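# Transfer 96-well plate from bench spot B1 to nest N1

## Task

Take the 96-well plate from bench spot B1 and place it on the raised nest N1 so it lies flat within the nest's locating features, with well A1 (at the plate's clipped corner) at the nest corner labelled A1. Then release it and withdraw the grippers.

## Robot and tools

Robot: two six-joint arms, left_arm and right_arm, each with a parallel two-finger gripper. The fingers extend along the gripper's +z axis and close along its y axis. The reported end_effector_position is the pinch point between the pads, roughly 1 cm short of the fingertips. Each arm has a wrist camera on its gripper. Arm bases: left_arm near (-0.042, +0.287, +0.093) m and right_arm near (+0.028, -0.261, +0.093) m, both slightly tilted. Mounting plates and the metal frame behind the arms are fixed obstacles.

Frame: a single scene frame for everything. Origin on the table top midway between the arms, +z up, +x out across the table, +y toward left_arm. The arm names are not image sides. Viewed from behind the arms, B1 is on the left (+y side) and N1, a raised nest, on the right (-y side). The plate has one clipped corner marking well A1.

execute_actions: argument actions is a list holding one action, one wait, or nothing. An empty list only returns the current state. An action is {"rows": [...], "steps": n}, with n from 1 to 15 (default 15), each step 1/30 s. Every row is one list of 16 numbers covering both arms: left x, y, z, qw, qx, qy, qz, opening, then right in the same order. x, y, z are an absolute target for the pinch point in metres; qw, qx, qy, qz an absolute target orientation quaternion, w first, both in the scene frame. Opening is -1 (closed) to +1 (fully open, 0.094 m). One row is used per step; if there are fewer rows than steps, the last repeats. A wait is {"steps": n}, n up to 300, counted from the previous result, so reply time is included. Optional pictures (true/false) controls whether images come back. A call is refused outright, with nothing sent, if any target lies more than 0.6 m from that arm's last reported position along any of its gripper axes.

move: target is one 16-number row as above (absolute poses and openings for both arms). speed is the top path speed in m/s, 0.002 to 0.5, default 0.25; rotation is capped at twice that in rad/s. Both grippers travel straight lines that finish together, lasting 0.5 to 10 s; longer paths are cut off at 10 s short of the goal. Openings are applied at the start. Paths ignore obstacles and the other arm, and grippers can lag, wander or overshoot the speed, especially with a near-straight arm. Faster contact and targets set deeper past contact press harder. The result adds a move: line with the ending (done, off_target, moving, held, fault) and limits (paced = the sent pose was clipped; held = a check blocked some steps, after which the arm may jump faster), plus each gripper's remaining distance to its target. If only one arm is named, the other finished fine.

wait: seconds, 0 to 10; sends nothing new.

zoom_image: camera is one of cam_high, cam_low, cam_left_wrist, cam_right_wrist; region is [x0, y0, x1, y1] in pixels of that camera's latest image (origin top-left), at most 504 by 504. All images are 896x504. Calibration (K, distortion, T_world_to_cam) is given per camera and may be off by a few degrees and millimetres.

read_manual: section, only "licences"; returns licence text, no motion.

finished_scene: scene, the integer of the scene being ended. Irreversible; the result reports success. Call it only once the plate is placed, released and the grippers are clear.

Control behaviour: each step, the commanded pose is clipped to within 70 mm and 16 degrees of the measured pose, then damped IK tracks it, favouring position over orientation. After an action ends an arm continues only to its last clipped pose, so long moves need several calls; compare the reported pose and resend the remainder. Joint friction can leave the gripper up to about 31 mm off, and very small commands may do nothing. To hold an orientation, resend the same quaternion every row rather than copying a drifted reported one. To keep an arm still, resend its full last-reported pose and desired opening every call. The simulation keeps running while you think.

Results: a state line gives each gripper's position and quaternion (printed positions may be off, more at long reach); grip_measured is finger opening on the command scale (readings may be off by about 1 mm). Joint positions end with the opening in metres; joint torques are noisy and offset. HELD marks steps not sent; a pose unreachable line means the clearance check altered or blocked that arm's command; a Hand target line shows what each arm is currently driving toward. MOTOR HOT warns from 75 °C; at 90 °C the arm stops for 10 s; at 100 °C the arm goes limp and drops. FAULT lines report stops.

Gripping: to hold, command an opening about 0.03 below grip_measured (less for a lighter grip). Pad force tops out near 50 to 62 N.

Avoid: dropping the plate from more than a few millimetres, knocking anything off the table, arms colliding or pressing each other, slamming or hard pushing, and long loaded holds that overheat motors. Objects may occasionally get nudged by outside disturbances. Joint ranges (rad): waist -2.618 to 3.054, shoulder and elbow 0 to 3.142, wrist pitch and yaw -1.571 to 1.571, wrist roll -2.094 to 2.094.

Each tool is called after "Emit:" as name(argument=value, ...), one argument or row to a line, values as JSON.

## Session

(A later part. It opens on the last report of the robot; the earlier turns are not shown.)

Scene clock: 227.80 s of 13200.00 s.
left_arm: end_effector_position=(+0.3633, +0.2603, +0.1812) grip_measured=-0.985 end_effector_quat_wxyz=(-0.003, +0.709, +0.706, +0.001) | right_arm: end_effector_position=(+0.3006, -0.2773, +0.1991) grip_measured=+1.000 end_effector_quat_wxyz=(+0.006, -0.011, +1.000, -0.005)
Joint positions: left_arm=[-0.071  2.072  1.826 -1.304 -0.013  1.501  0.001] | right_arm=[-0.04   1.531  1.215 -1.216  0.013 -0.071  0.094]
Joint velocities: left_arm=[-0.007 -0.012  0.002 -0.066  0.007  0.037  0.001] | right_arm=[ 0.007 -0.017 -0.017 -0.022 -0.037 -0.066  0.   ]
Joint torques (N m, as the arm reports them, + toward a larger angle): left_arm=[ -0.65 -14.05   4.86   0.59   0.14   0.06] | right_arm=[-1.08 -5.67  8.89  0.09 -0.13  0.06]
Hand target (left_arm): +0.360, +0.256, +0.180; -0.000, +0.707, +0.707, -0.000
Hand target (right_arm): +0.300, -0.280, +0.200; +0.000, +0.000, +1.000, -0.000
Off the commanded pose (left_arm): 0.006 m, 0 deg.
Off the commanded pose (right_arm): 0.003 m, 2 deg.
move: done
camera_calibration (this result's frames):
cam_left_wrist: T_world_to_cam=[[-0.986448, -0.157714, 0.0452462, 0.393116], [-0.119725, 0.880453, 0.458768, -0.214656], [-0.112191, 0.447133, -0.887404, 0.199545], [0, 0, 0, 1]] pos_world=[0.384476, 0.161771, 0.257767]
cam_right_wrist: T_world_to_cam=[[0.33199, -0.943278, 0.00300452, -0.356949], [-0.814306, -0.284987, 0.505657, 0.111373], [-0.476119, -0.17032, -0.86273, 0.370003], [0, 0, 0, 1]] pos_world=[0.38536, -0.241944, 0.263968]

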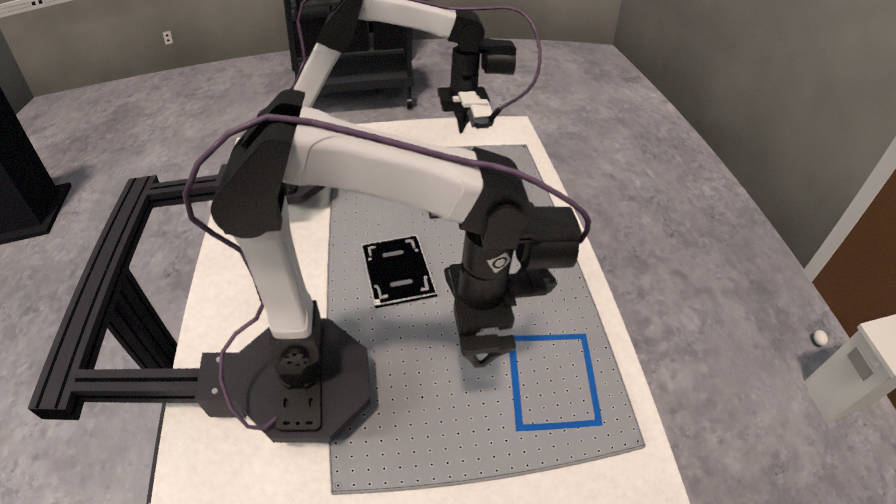

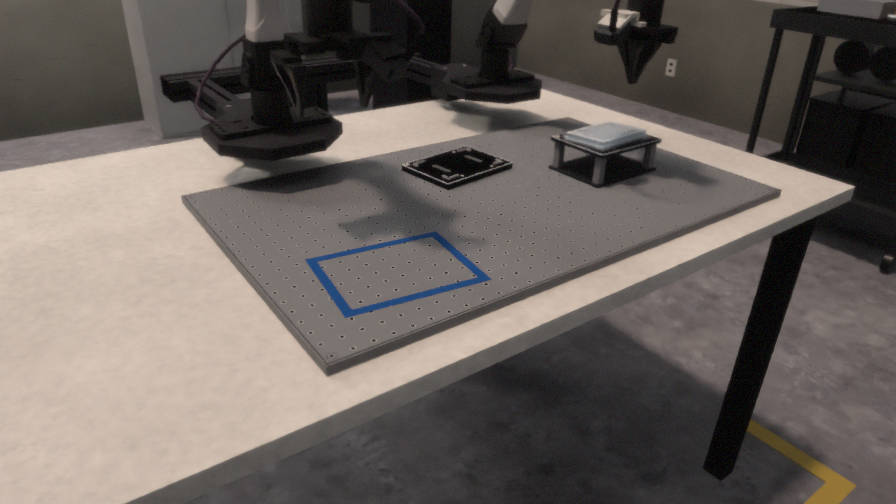

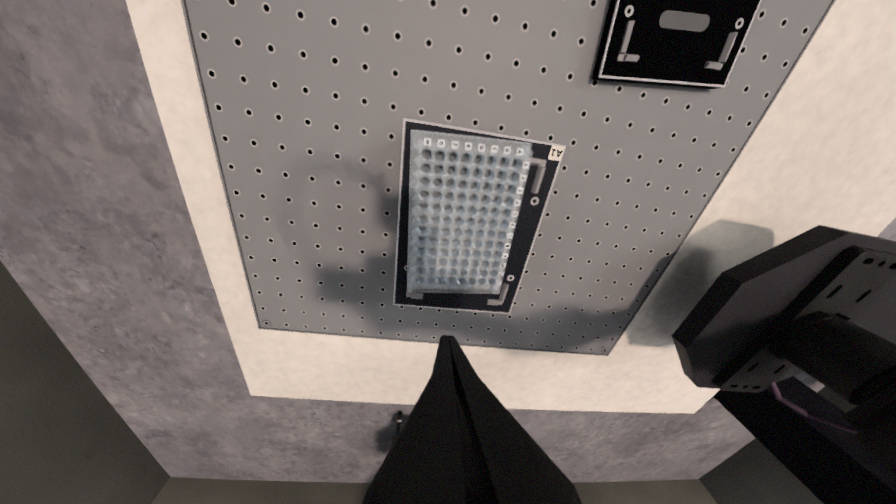

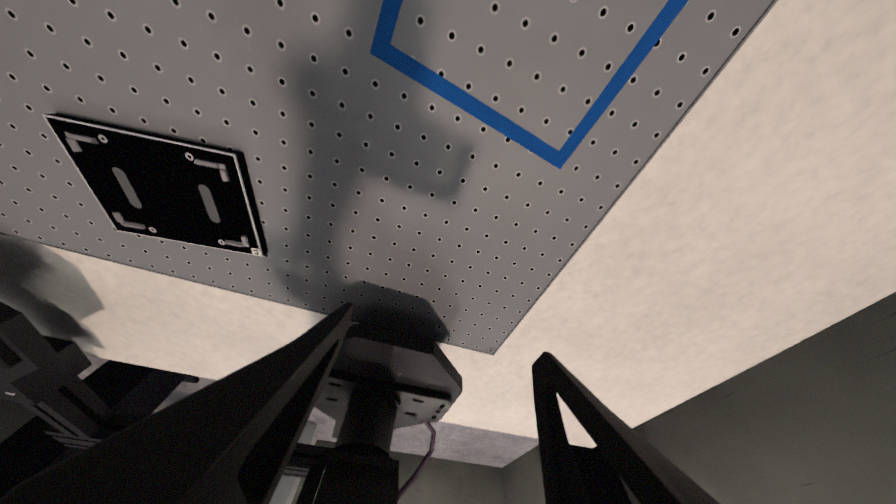

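Emit:
move(
  target=[0.36,0.125,0.15,0,0.707,0.707,0,-1,0.30,-0.28,0.2,0,0,1,0,1],
  speed=0.1,
)

Emit:
move(
  target=[0.36,0.125,0.078,0,0.707,0.707,0,-1,0.30,-0.28,0.2,0,0,1,0,1],
  speed=0.05,
)

Scene clock: 240.67 s of 13200.00 s.
left_arm: end_effector_position=(+0.3521, +0.1295, +0.1535) grip_measured=-0.985 end_effector_quat_wxyz=(-0.003, +0.710, +0.704, -0.002) | right_arm: end_effector_position=(+0.3006, -0.2773, +0.1991) grip_measured=+1.000 end_effector_quat_wxyz=(+0.006, -0.011, +1.000, -0.005)
Joint positions: left_arm=[-0.386  2.167  1.86  -1.249 -0.013  1.191  0.001] | right_arm=[-0.04   1.531  1.215 -1.216  0.013 -0.071  0.094]
Joint velocities: left_arm=[-0.002 -0.002  0.007 -0.139  0.037  0.007  0.   ] | right_arm=[ 0.007  0.012 -0.007 -0.037  0.007  0.081  0.   ]
Joint torques (N m, as the arm reports them, + toward a larger angle): left_arm=[ -0.29 -11.56   8.78   0.58   0.03   0.04] | right_arm=[-1.07 -5.67  8.88  0.09 -0.13  0.06]
Hand target (left_arm): +0.359, +0.125, +0.150; +0.002, +0.707, +0.707, +0.002
Hand target (right_arm): +0.300, -0.280, +0.200; +0.000, +0.000, +1.000, -0.000
Off the commanded pose (left_arm): 0.010 m, 1 deg.
Off the commanded pose (right_arm): 0.003 m, 2 deg.
After step 90, 8.07 s passed at rest.
move: done
camera_calibration (this result's frames):
cam_left_wrist: T_world_to_cam=[[-0.986919, -0.153371, 0.0496805, 0.361601], [-0.114324, 0.883075, 0.455092, -0.08984], [-0.11367, 0.44346, -0.889057, 0.233439], [0, 0, 0, 1]] pos_world=[0.373135, 0.0312739, 0.230461]
cam_right_wrist: T_world_to_cam=[[0.33199, -0.943278, 0.00300452, -0.356949], [-0.814306, -0.284987, 0.505657, 0.111373], [-0.476119, -0.17032, -0.86273, 0.370003], [0, 0, 0, 1]] pos_world=[0.38536, -0.241944, 0.263968]

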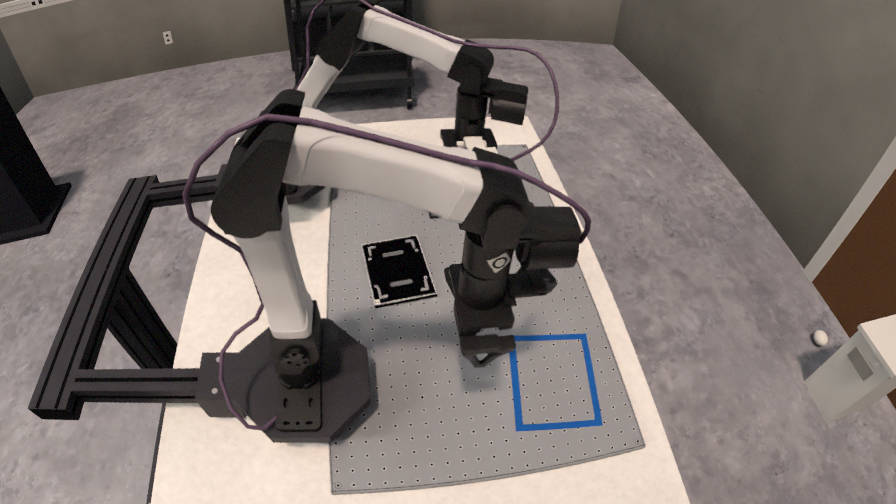

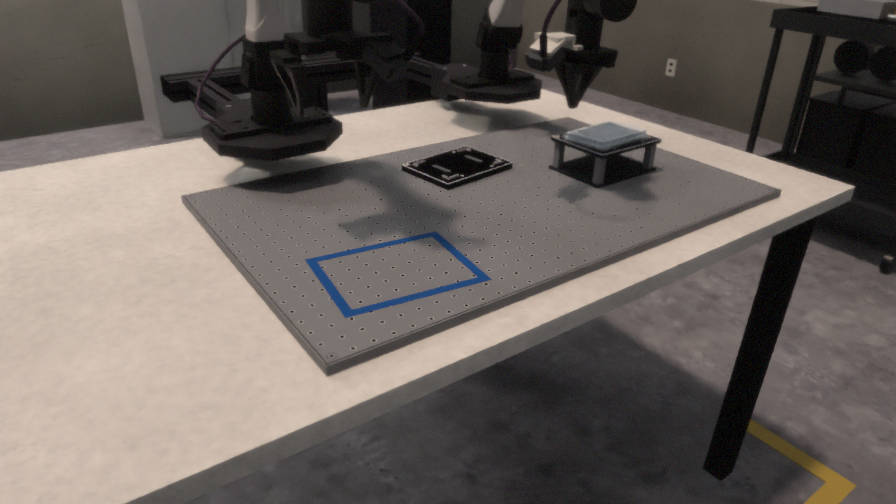

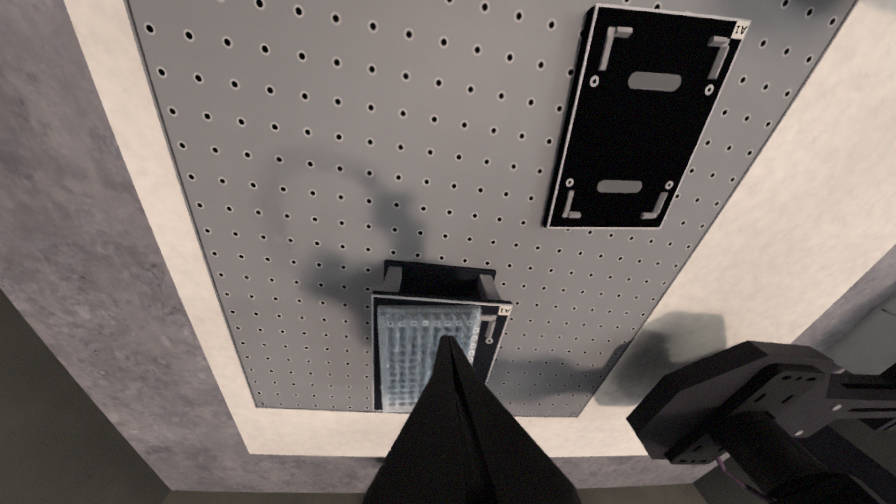

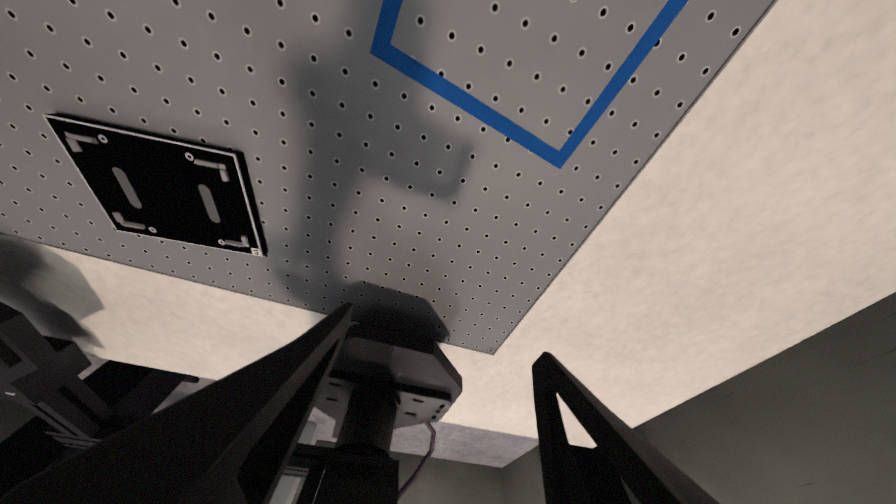

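Scene clock: 242.60 s of 13200.00 s.
left_arm: end_effector_position=(+0.3657, +0.1230, +0.0944) grip_measured=-0.985 end_effector_quat_wxyz=(+0.015, +0.710, +0.704, +0.006) | right_arm: end_effector_position=(+0.3006, -0.2773, +0.1991) grip_measured=+1.000 end_effector_quat_wxyz=(+0.006, -0.011, +1.000, -0.005)
Joint positions: left_arm=[-0.386  2.236  1.733 -1.015 -0.013  1.191  0.001] | right_arm=[-0.04   1.531  1.215 -1.216  0.013 -0.071  0.094]
Joint velocities: left_arm=[ 0.007 -0.012 -0.022 -0.051  0.022 -0.007  0.001] | right_arm=[-0.017 -0.007  0.002 -0.037  0.037  0.066  0.   ]
Joint torques (N m, as the arm reports them, + toward a larger angle): left_arm=[ -0.18 -12.24   4.93   0.74   0.05   0.08] | right_arm=[-1.07 -5.68  8.88  0.09 -0.13  0.06]
Hand target (left_arm): +0.359, +0.125, +0.079; -0.000, +0.707, +0.707, -0.000
Hand target (right_arm): +0.300, -0.280, +0.200; +0.000, +0.000, +1.000, -0.000
Off the commanded pose (left_arm): 0.017 m, 2 deg.
Off the commanded pose (right_arm): 0.003 m, 2 deg.
move: off_target (left_arm)
camera_calibration (this result's frames):
cam_left_wrist: T_world_to_cam=[[-0.988024, -0.153464, 0.0160499, 0.380499], [-0.131076, 0.889641, 0.437446, -0.0486687], [-0.0814106, 0.430103, -0.899102, 0.176099], [0, 0, 0, 1]] pos_world=[0.383899, 0.0259495, 0.173514]
cam_right_wrist: T_world_to_cam=[[0.33199, -0.943278, 0.00300452, -0.356949], [-0.814306, -0.284987, 0.505657, 0.111373], [-0.476119, -0.17032, -0.86273, 0.370003], [0, 0, 0, 1]] pos_world=[0.38536, -0.241944, 0.263968]

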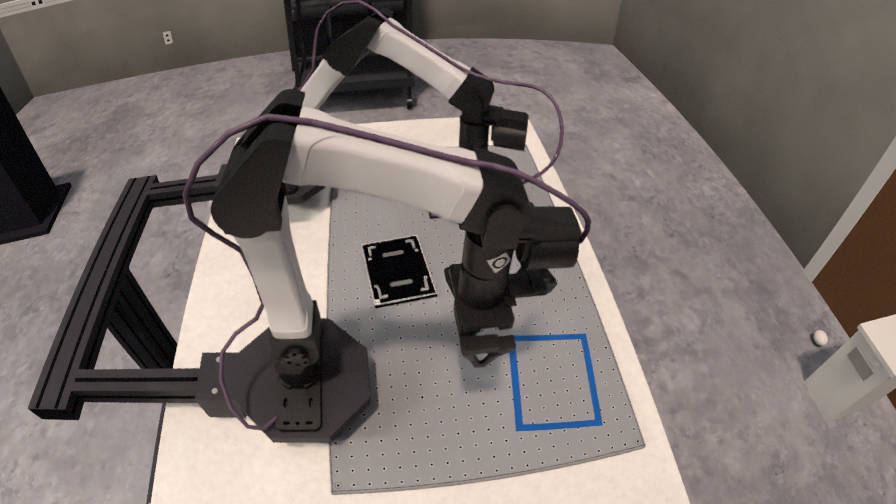

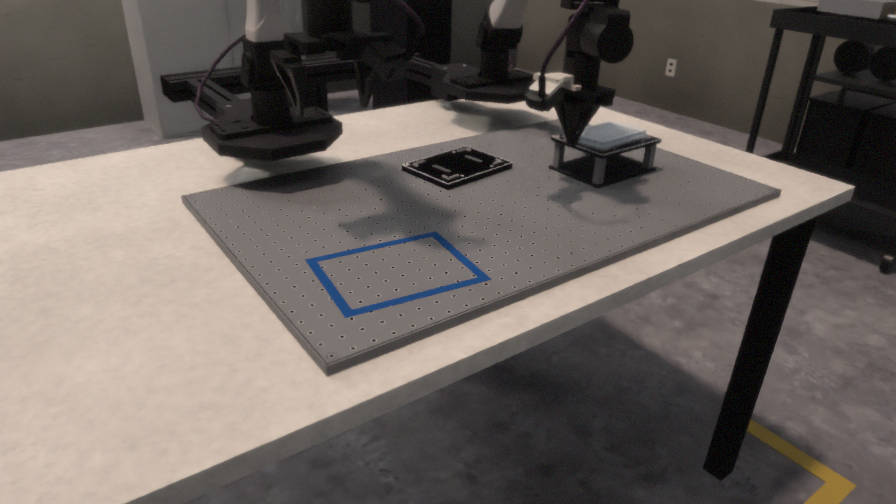

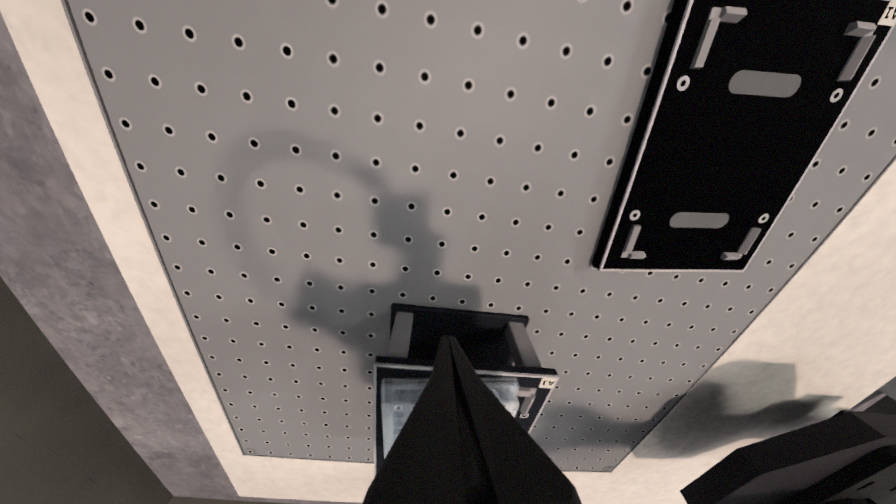

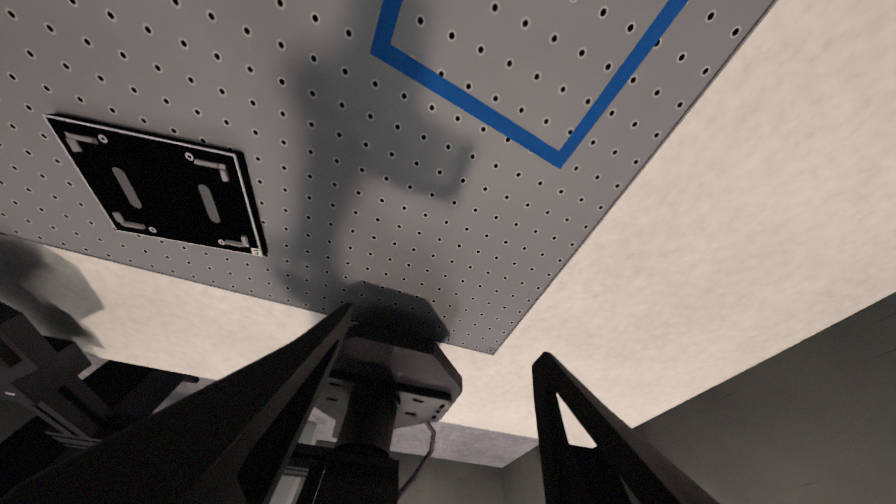

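Emit:
move(
  target=[0.36,0.16,0.088,0,0.707,0.707,0,-1,0.30,-0.28,0.2,0,0,1,0,1],
  speed=0.03,
)

Emit:
move(
  target=[0.36,0.256,0.19,0,0.707,0.707,0,-1,0.30,-0.28,0.2,0,0,1,0,1],
  speed=0.08,
)

Scene clock: 250.37 s of 13200.00 s.
left_arm: end_effector_position=(+0.3633, +0.1543, +0.0875) grip_measured=-0.985 end_effector_quat_wxyz=(-0.000, +0.707, +0.707, -0.000) | right_arm: end_effector_position=(+0.3005, -0.2773, +0.1991) grip_measured=+1.000 end_effector_quat_wxyz=(+0.006, -0.011, +1.000, -0.005)
Joint positions: left_arm=[-0.32   2.224  1.687 -1.012 -0.013  1.248  0.001] | right_arm=[-0.04   1.531  1.215 -1.217  0.013 -0.071  0.094]
Joint velocities: left_arm=[ 0.007 -0.017 -0.007  0.037 -0.095 -0.007 -0.001] | right_arm=[0.022 0.002 0.032 0.081 0.007 0.007 0.   ]
Joint torques (N m, as the arm reports them, + toward a larger angle): left_arm=[  0.69 -15.31   4.68   0.57   0.07   0.26] | right_arm=[-1.08 -5.67  8.89  0.09 -0.13  0.06]
Hand target (left_arm): +0.360, +0.160, +0.088; -0.001, +0.707, +0.707, -0.000
Hand target (right_arm): +0.300, -0.280, +0.200; +0.000, +0.000, +1.000, -0.000
Off the commanded pose (left_arm): 0.007 m, 0 deg.
Off the commanded pose (right_arm): 0.003 m, 2 deg.
After step 90, 3.10 s passed at rest.
move: done
camera_calibration (this result's frames):
cam_left_wrist: T_world_to_cam=[[-0.985834, -0.162055, 0.0432385, 0.381274], [-0.125202, 0.882569, 0.453206, -0.0761892], [-0.111605, 0.441372, -0.890357, 0.16477], [0, 0, 0, 1]] pos_world=[0.384723, 0.0563045, 0.164748]
cam_right_wrist: T_world_to_cam=[[0.331993, -0.943278, 0.0028604, -0.356885], [-0.814112, -0.284998, 0.505962, 0.111177], [-0.476447, -0.170304, -0.862551, 0.370025], [0, 0, 0, 1]] pos_world=[0.385291, -0.24194, 0.263936]

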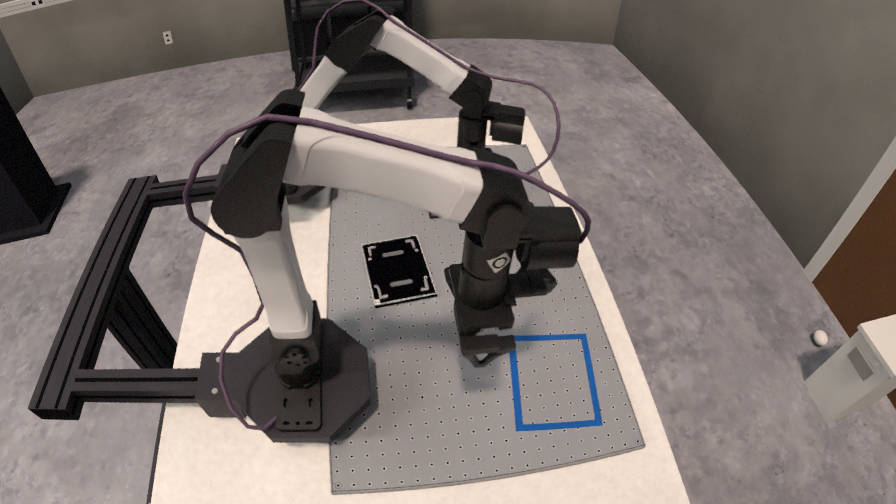

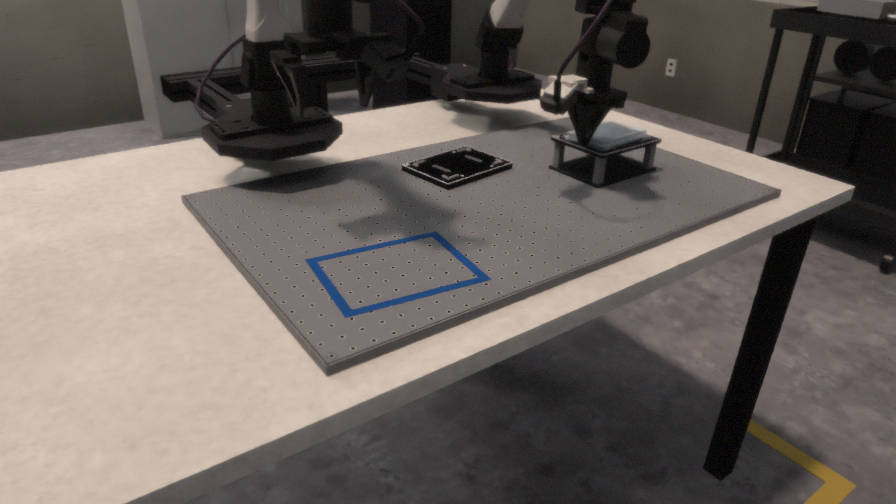

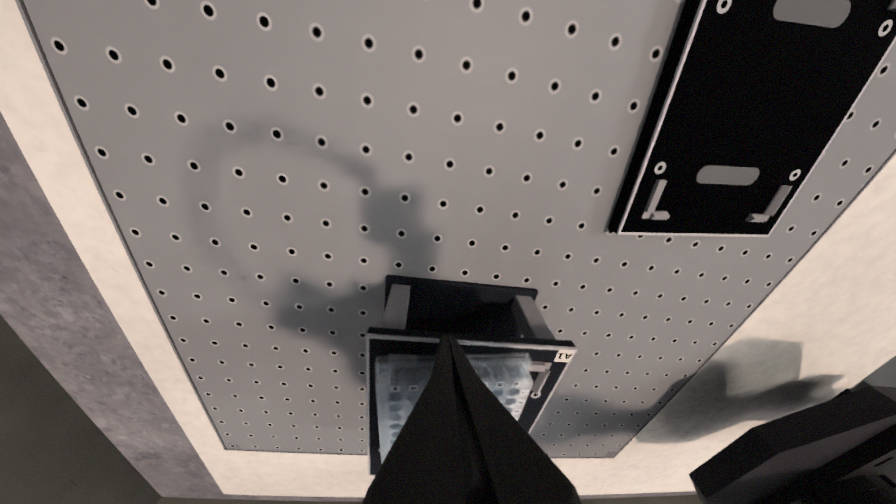

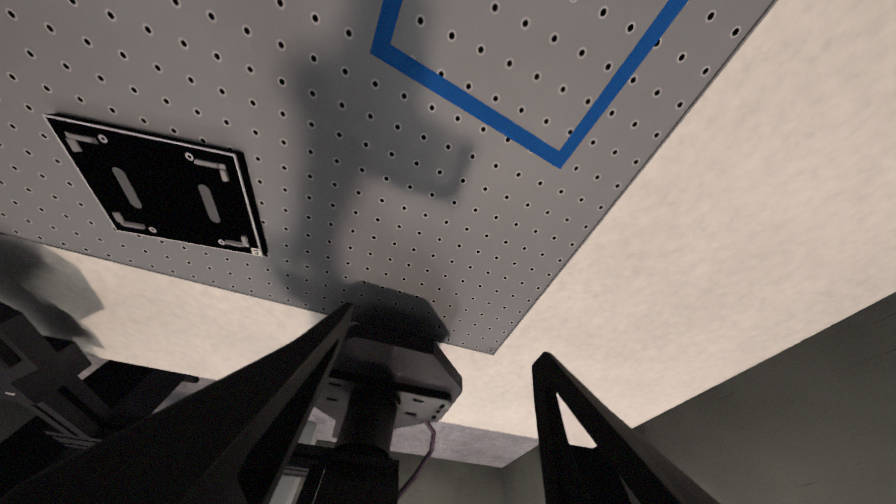

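Scene clock: 252.67 s of 13200.00 s.
left_arm: end_effector_position=(+0.3579, +0.2541, +0.1776) grip_measured=-0.985 end_effector_quat_wxyz=(-0.013, +0.705, +0.709, -0.007) | right_arm: end_effector_position=(+0.3005, -0.2773, +0.1991) grip_measured=+1.000 end_effector_quat_wxyz=(+0.006, -0.011, +1.000, -0.005)
Joint positions: left_arm=[-0.088  2.077  1.819 -1.317 -0.013  1.476  0.001] | right_arm=[-0.04   1.531  1.215 -1.217  0.013 -0.071  0.094]
Joint velocities: left_arm=[ 0.002 -0.007 -0.012 -0.007 -0.066  0.007 -0.   ] | right_arm=[-0.012  0.002  0.002  0.007 -0.066  0.037  0.   ]
Joint torques (N m, as the arm reports them, + toward a larger angle): left_arm=[  0.57 -14.     8.65   0.18   0.13   0.24] | right_arm=[-1.07 -5.67  8.88  0.09 -0.13  0.06]
Hand target (left_arm): +0.361, +0.256, +0.190; -0.001, +0.707, +0.707, -0.001
Hand target (right_arm): +0.300, -0.280, +0.200; +0.000, +0.000, +1.000, -0.000
Off the commanded pose (left_arm): 0.013 m, 2 deg.
Off the commanded pose (right_arm): 0.003 m, 2 deg.
move: off_target (left_arm)
camera_calibration (this result's frames):
cam_left_wrist: T_world_to_cam=[[-0.983598, -0.166656, 0.0689926, 0.383936], [-0.116335, 0.878462, 0.463434, -0.209728], [-0.137841, 0.447807, -0.883441, 0.206774], [0, 0, 0, 1]] pos_world=[0.381742, 0.155628, 0.253379]
cam_right_wrist: T_world_to_cam=[[0.331993, -0.943278, 0.0028604, -0.356885], [-0.814112, -0.284998, 0.505962, 0.111177], [-0.476447, -0.170304, -0.862551, 0.370025], [0, 0, 0, 1]] pos_world=[0.385291, -0.24194, 0.263936]

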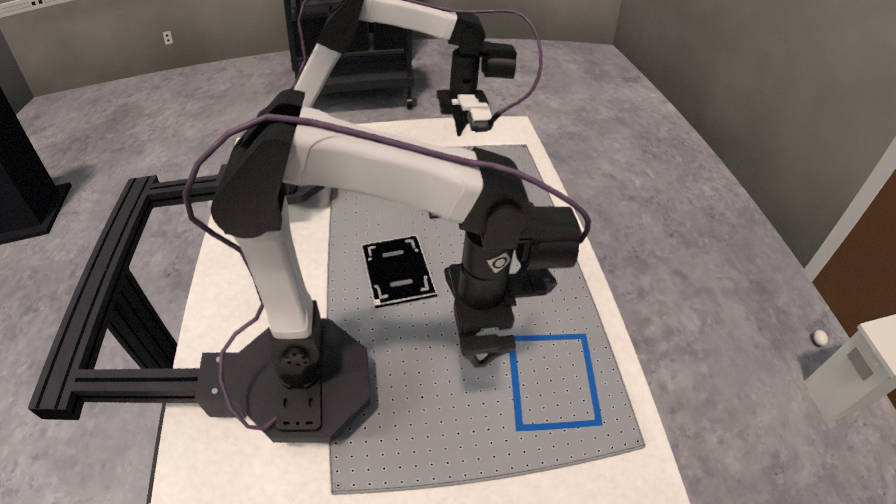

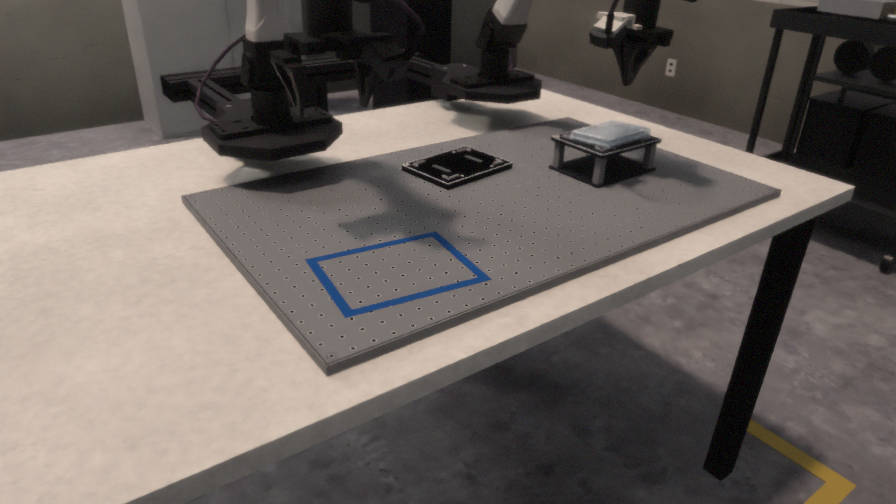

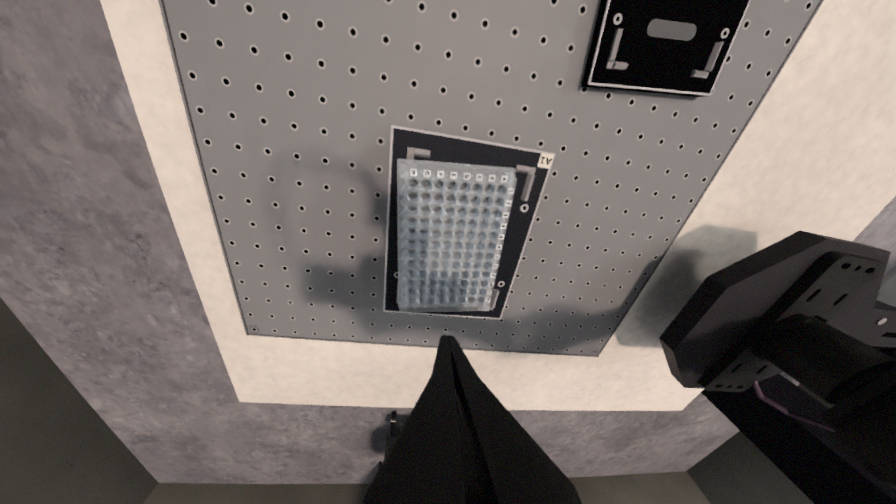

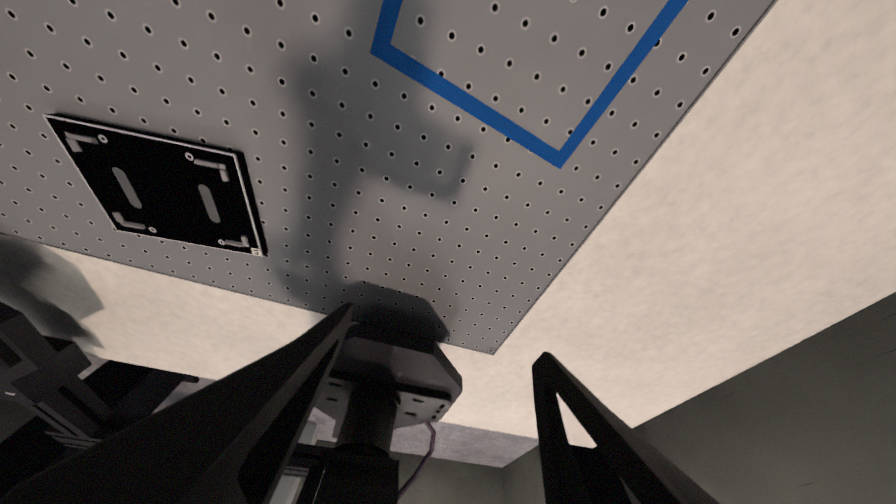

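Emit:
zoom_image(
  camera="cam_left_wrist",
  region=[360,110,580,340],
)

Region (360, 110, 580, 340) of cam_left_wrist's 896x504 image, scaled by 2.191, with more detail than that image has; it fills the left 482 columns of this view, and the rest is white.

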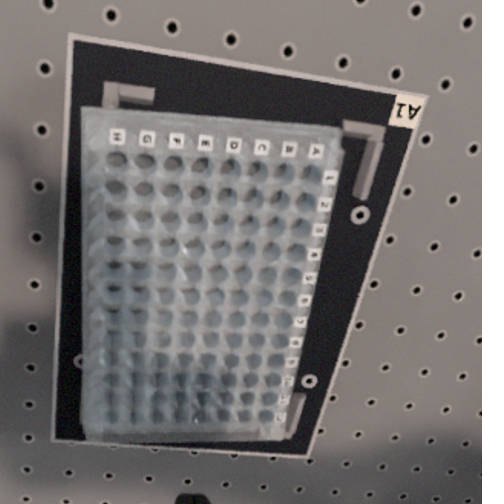

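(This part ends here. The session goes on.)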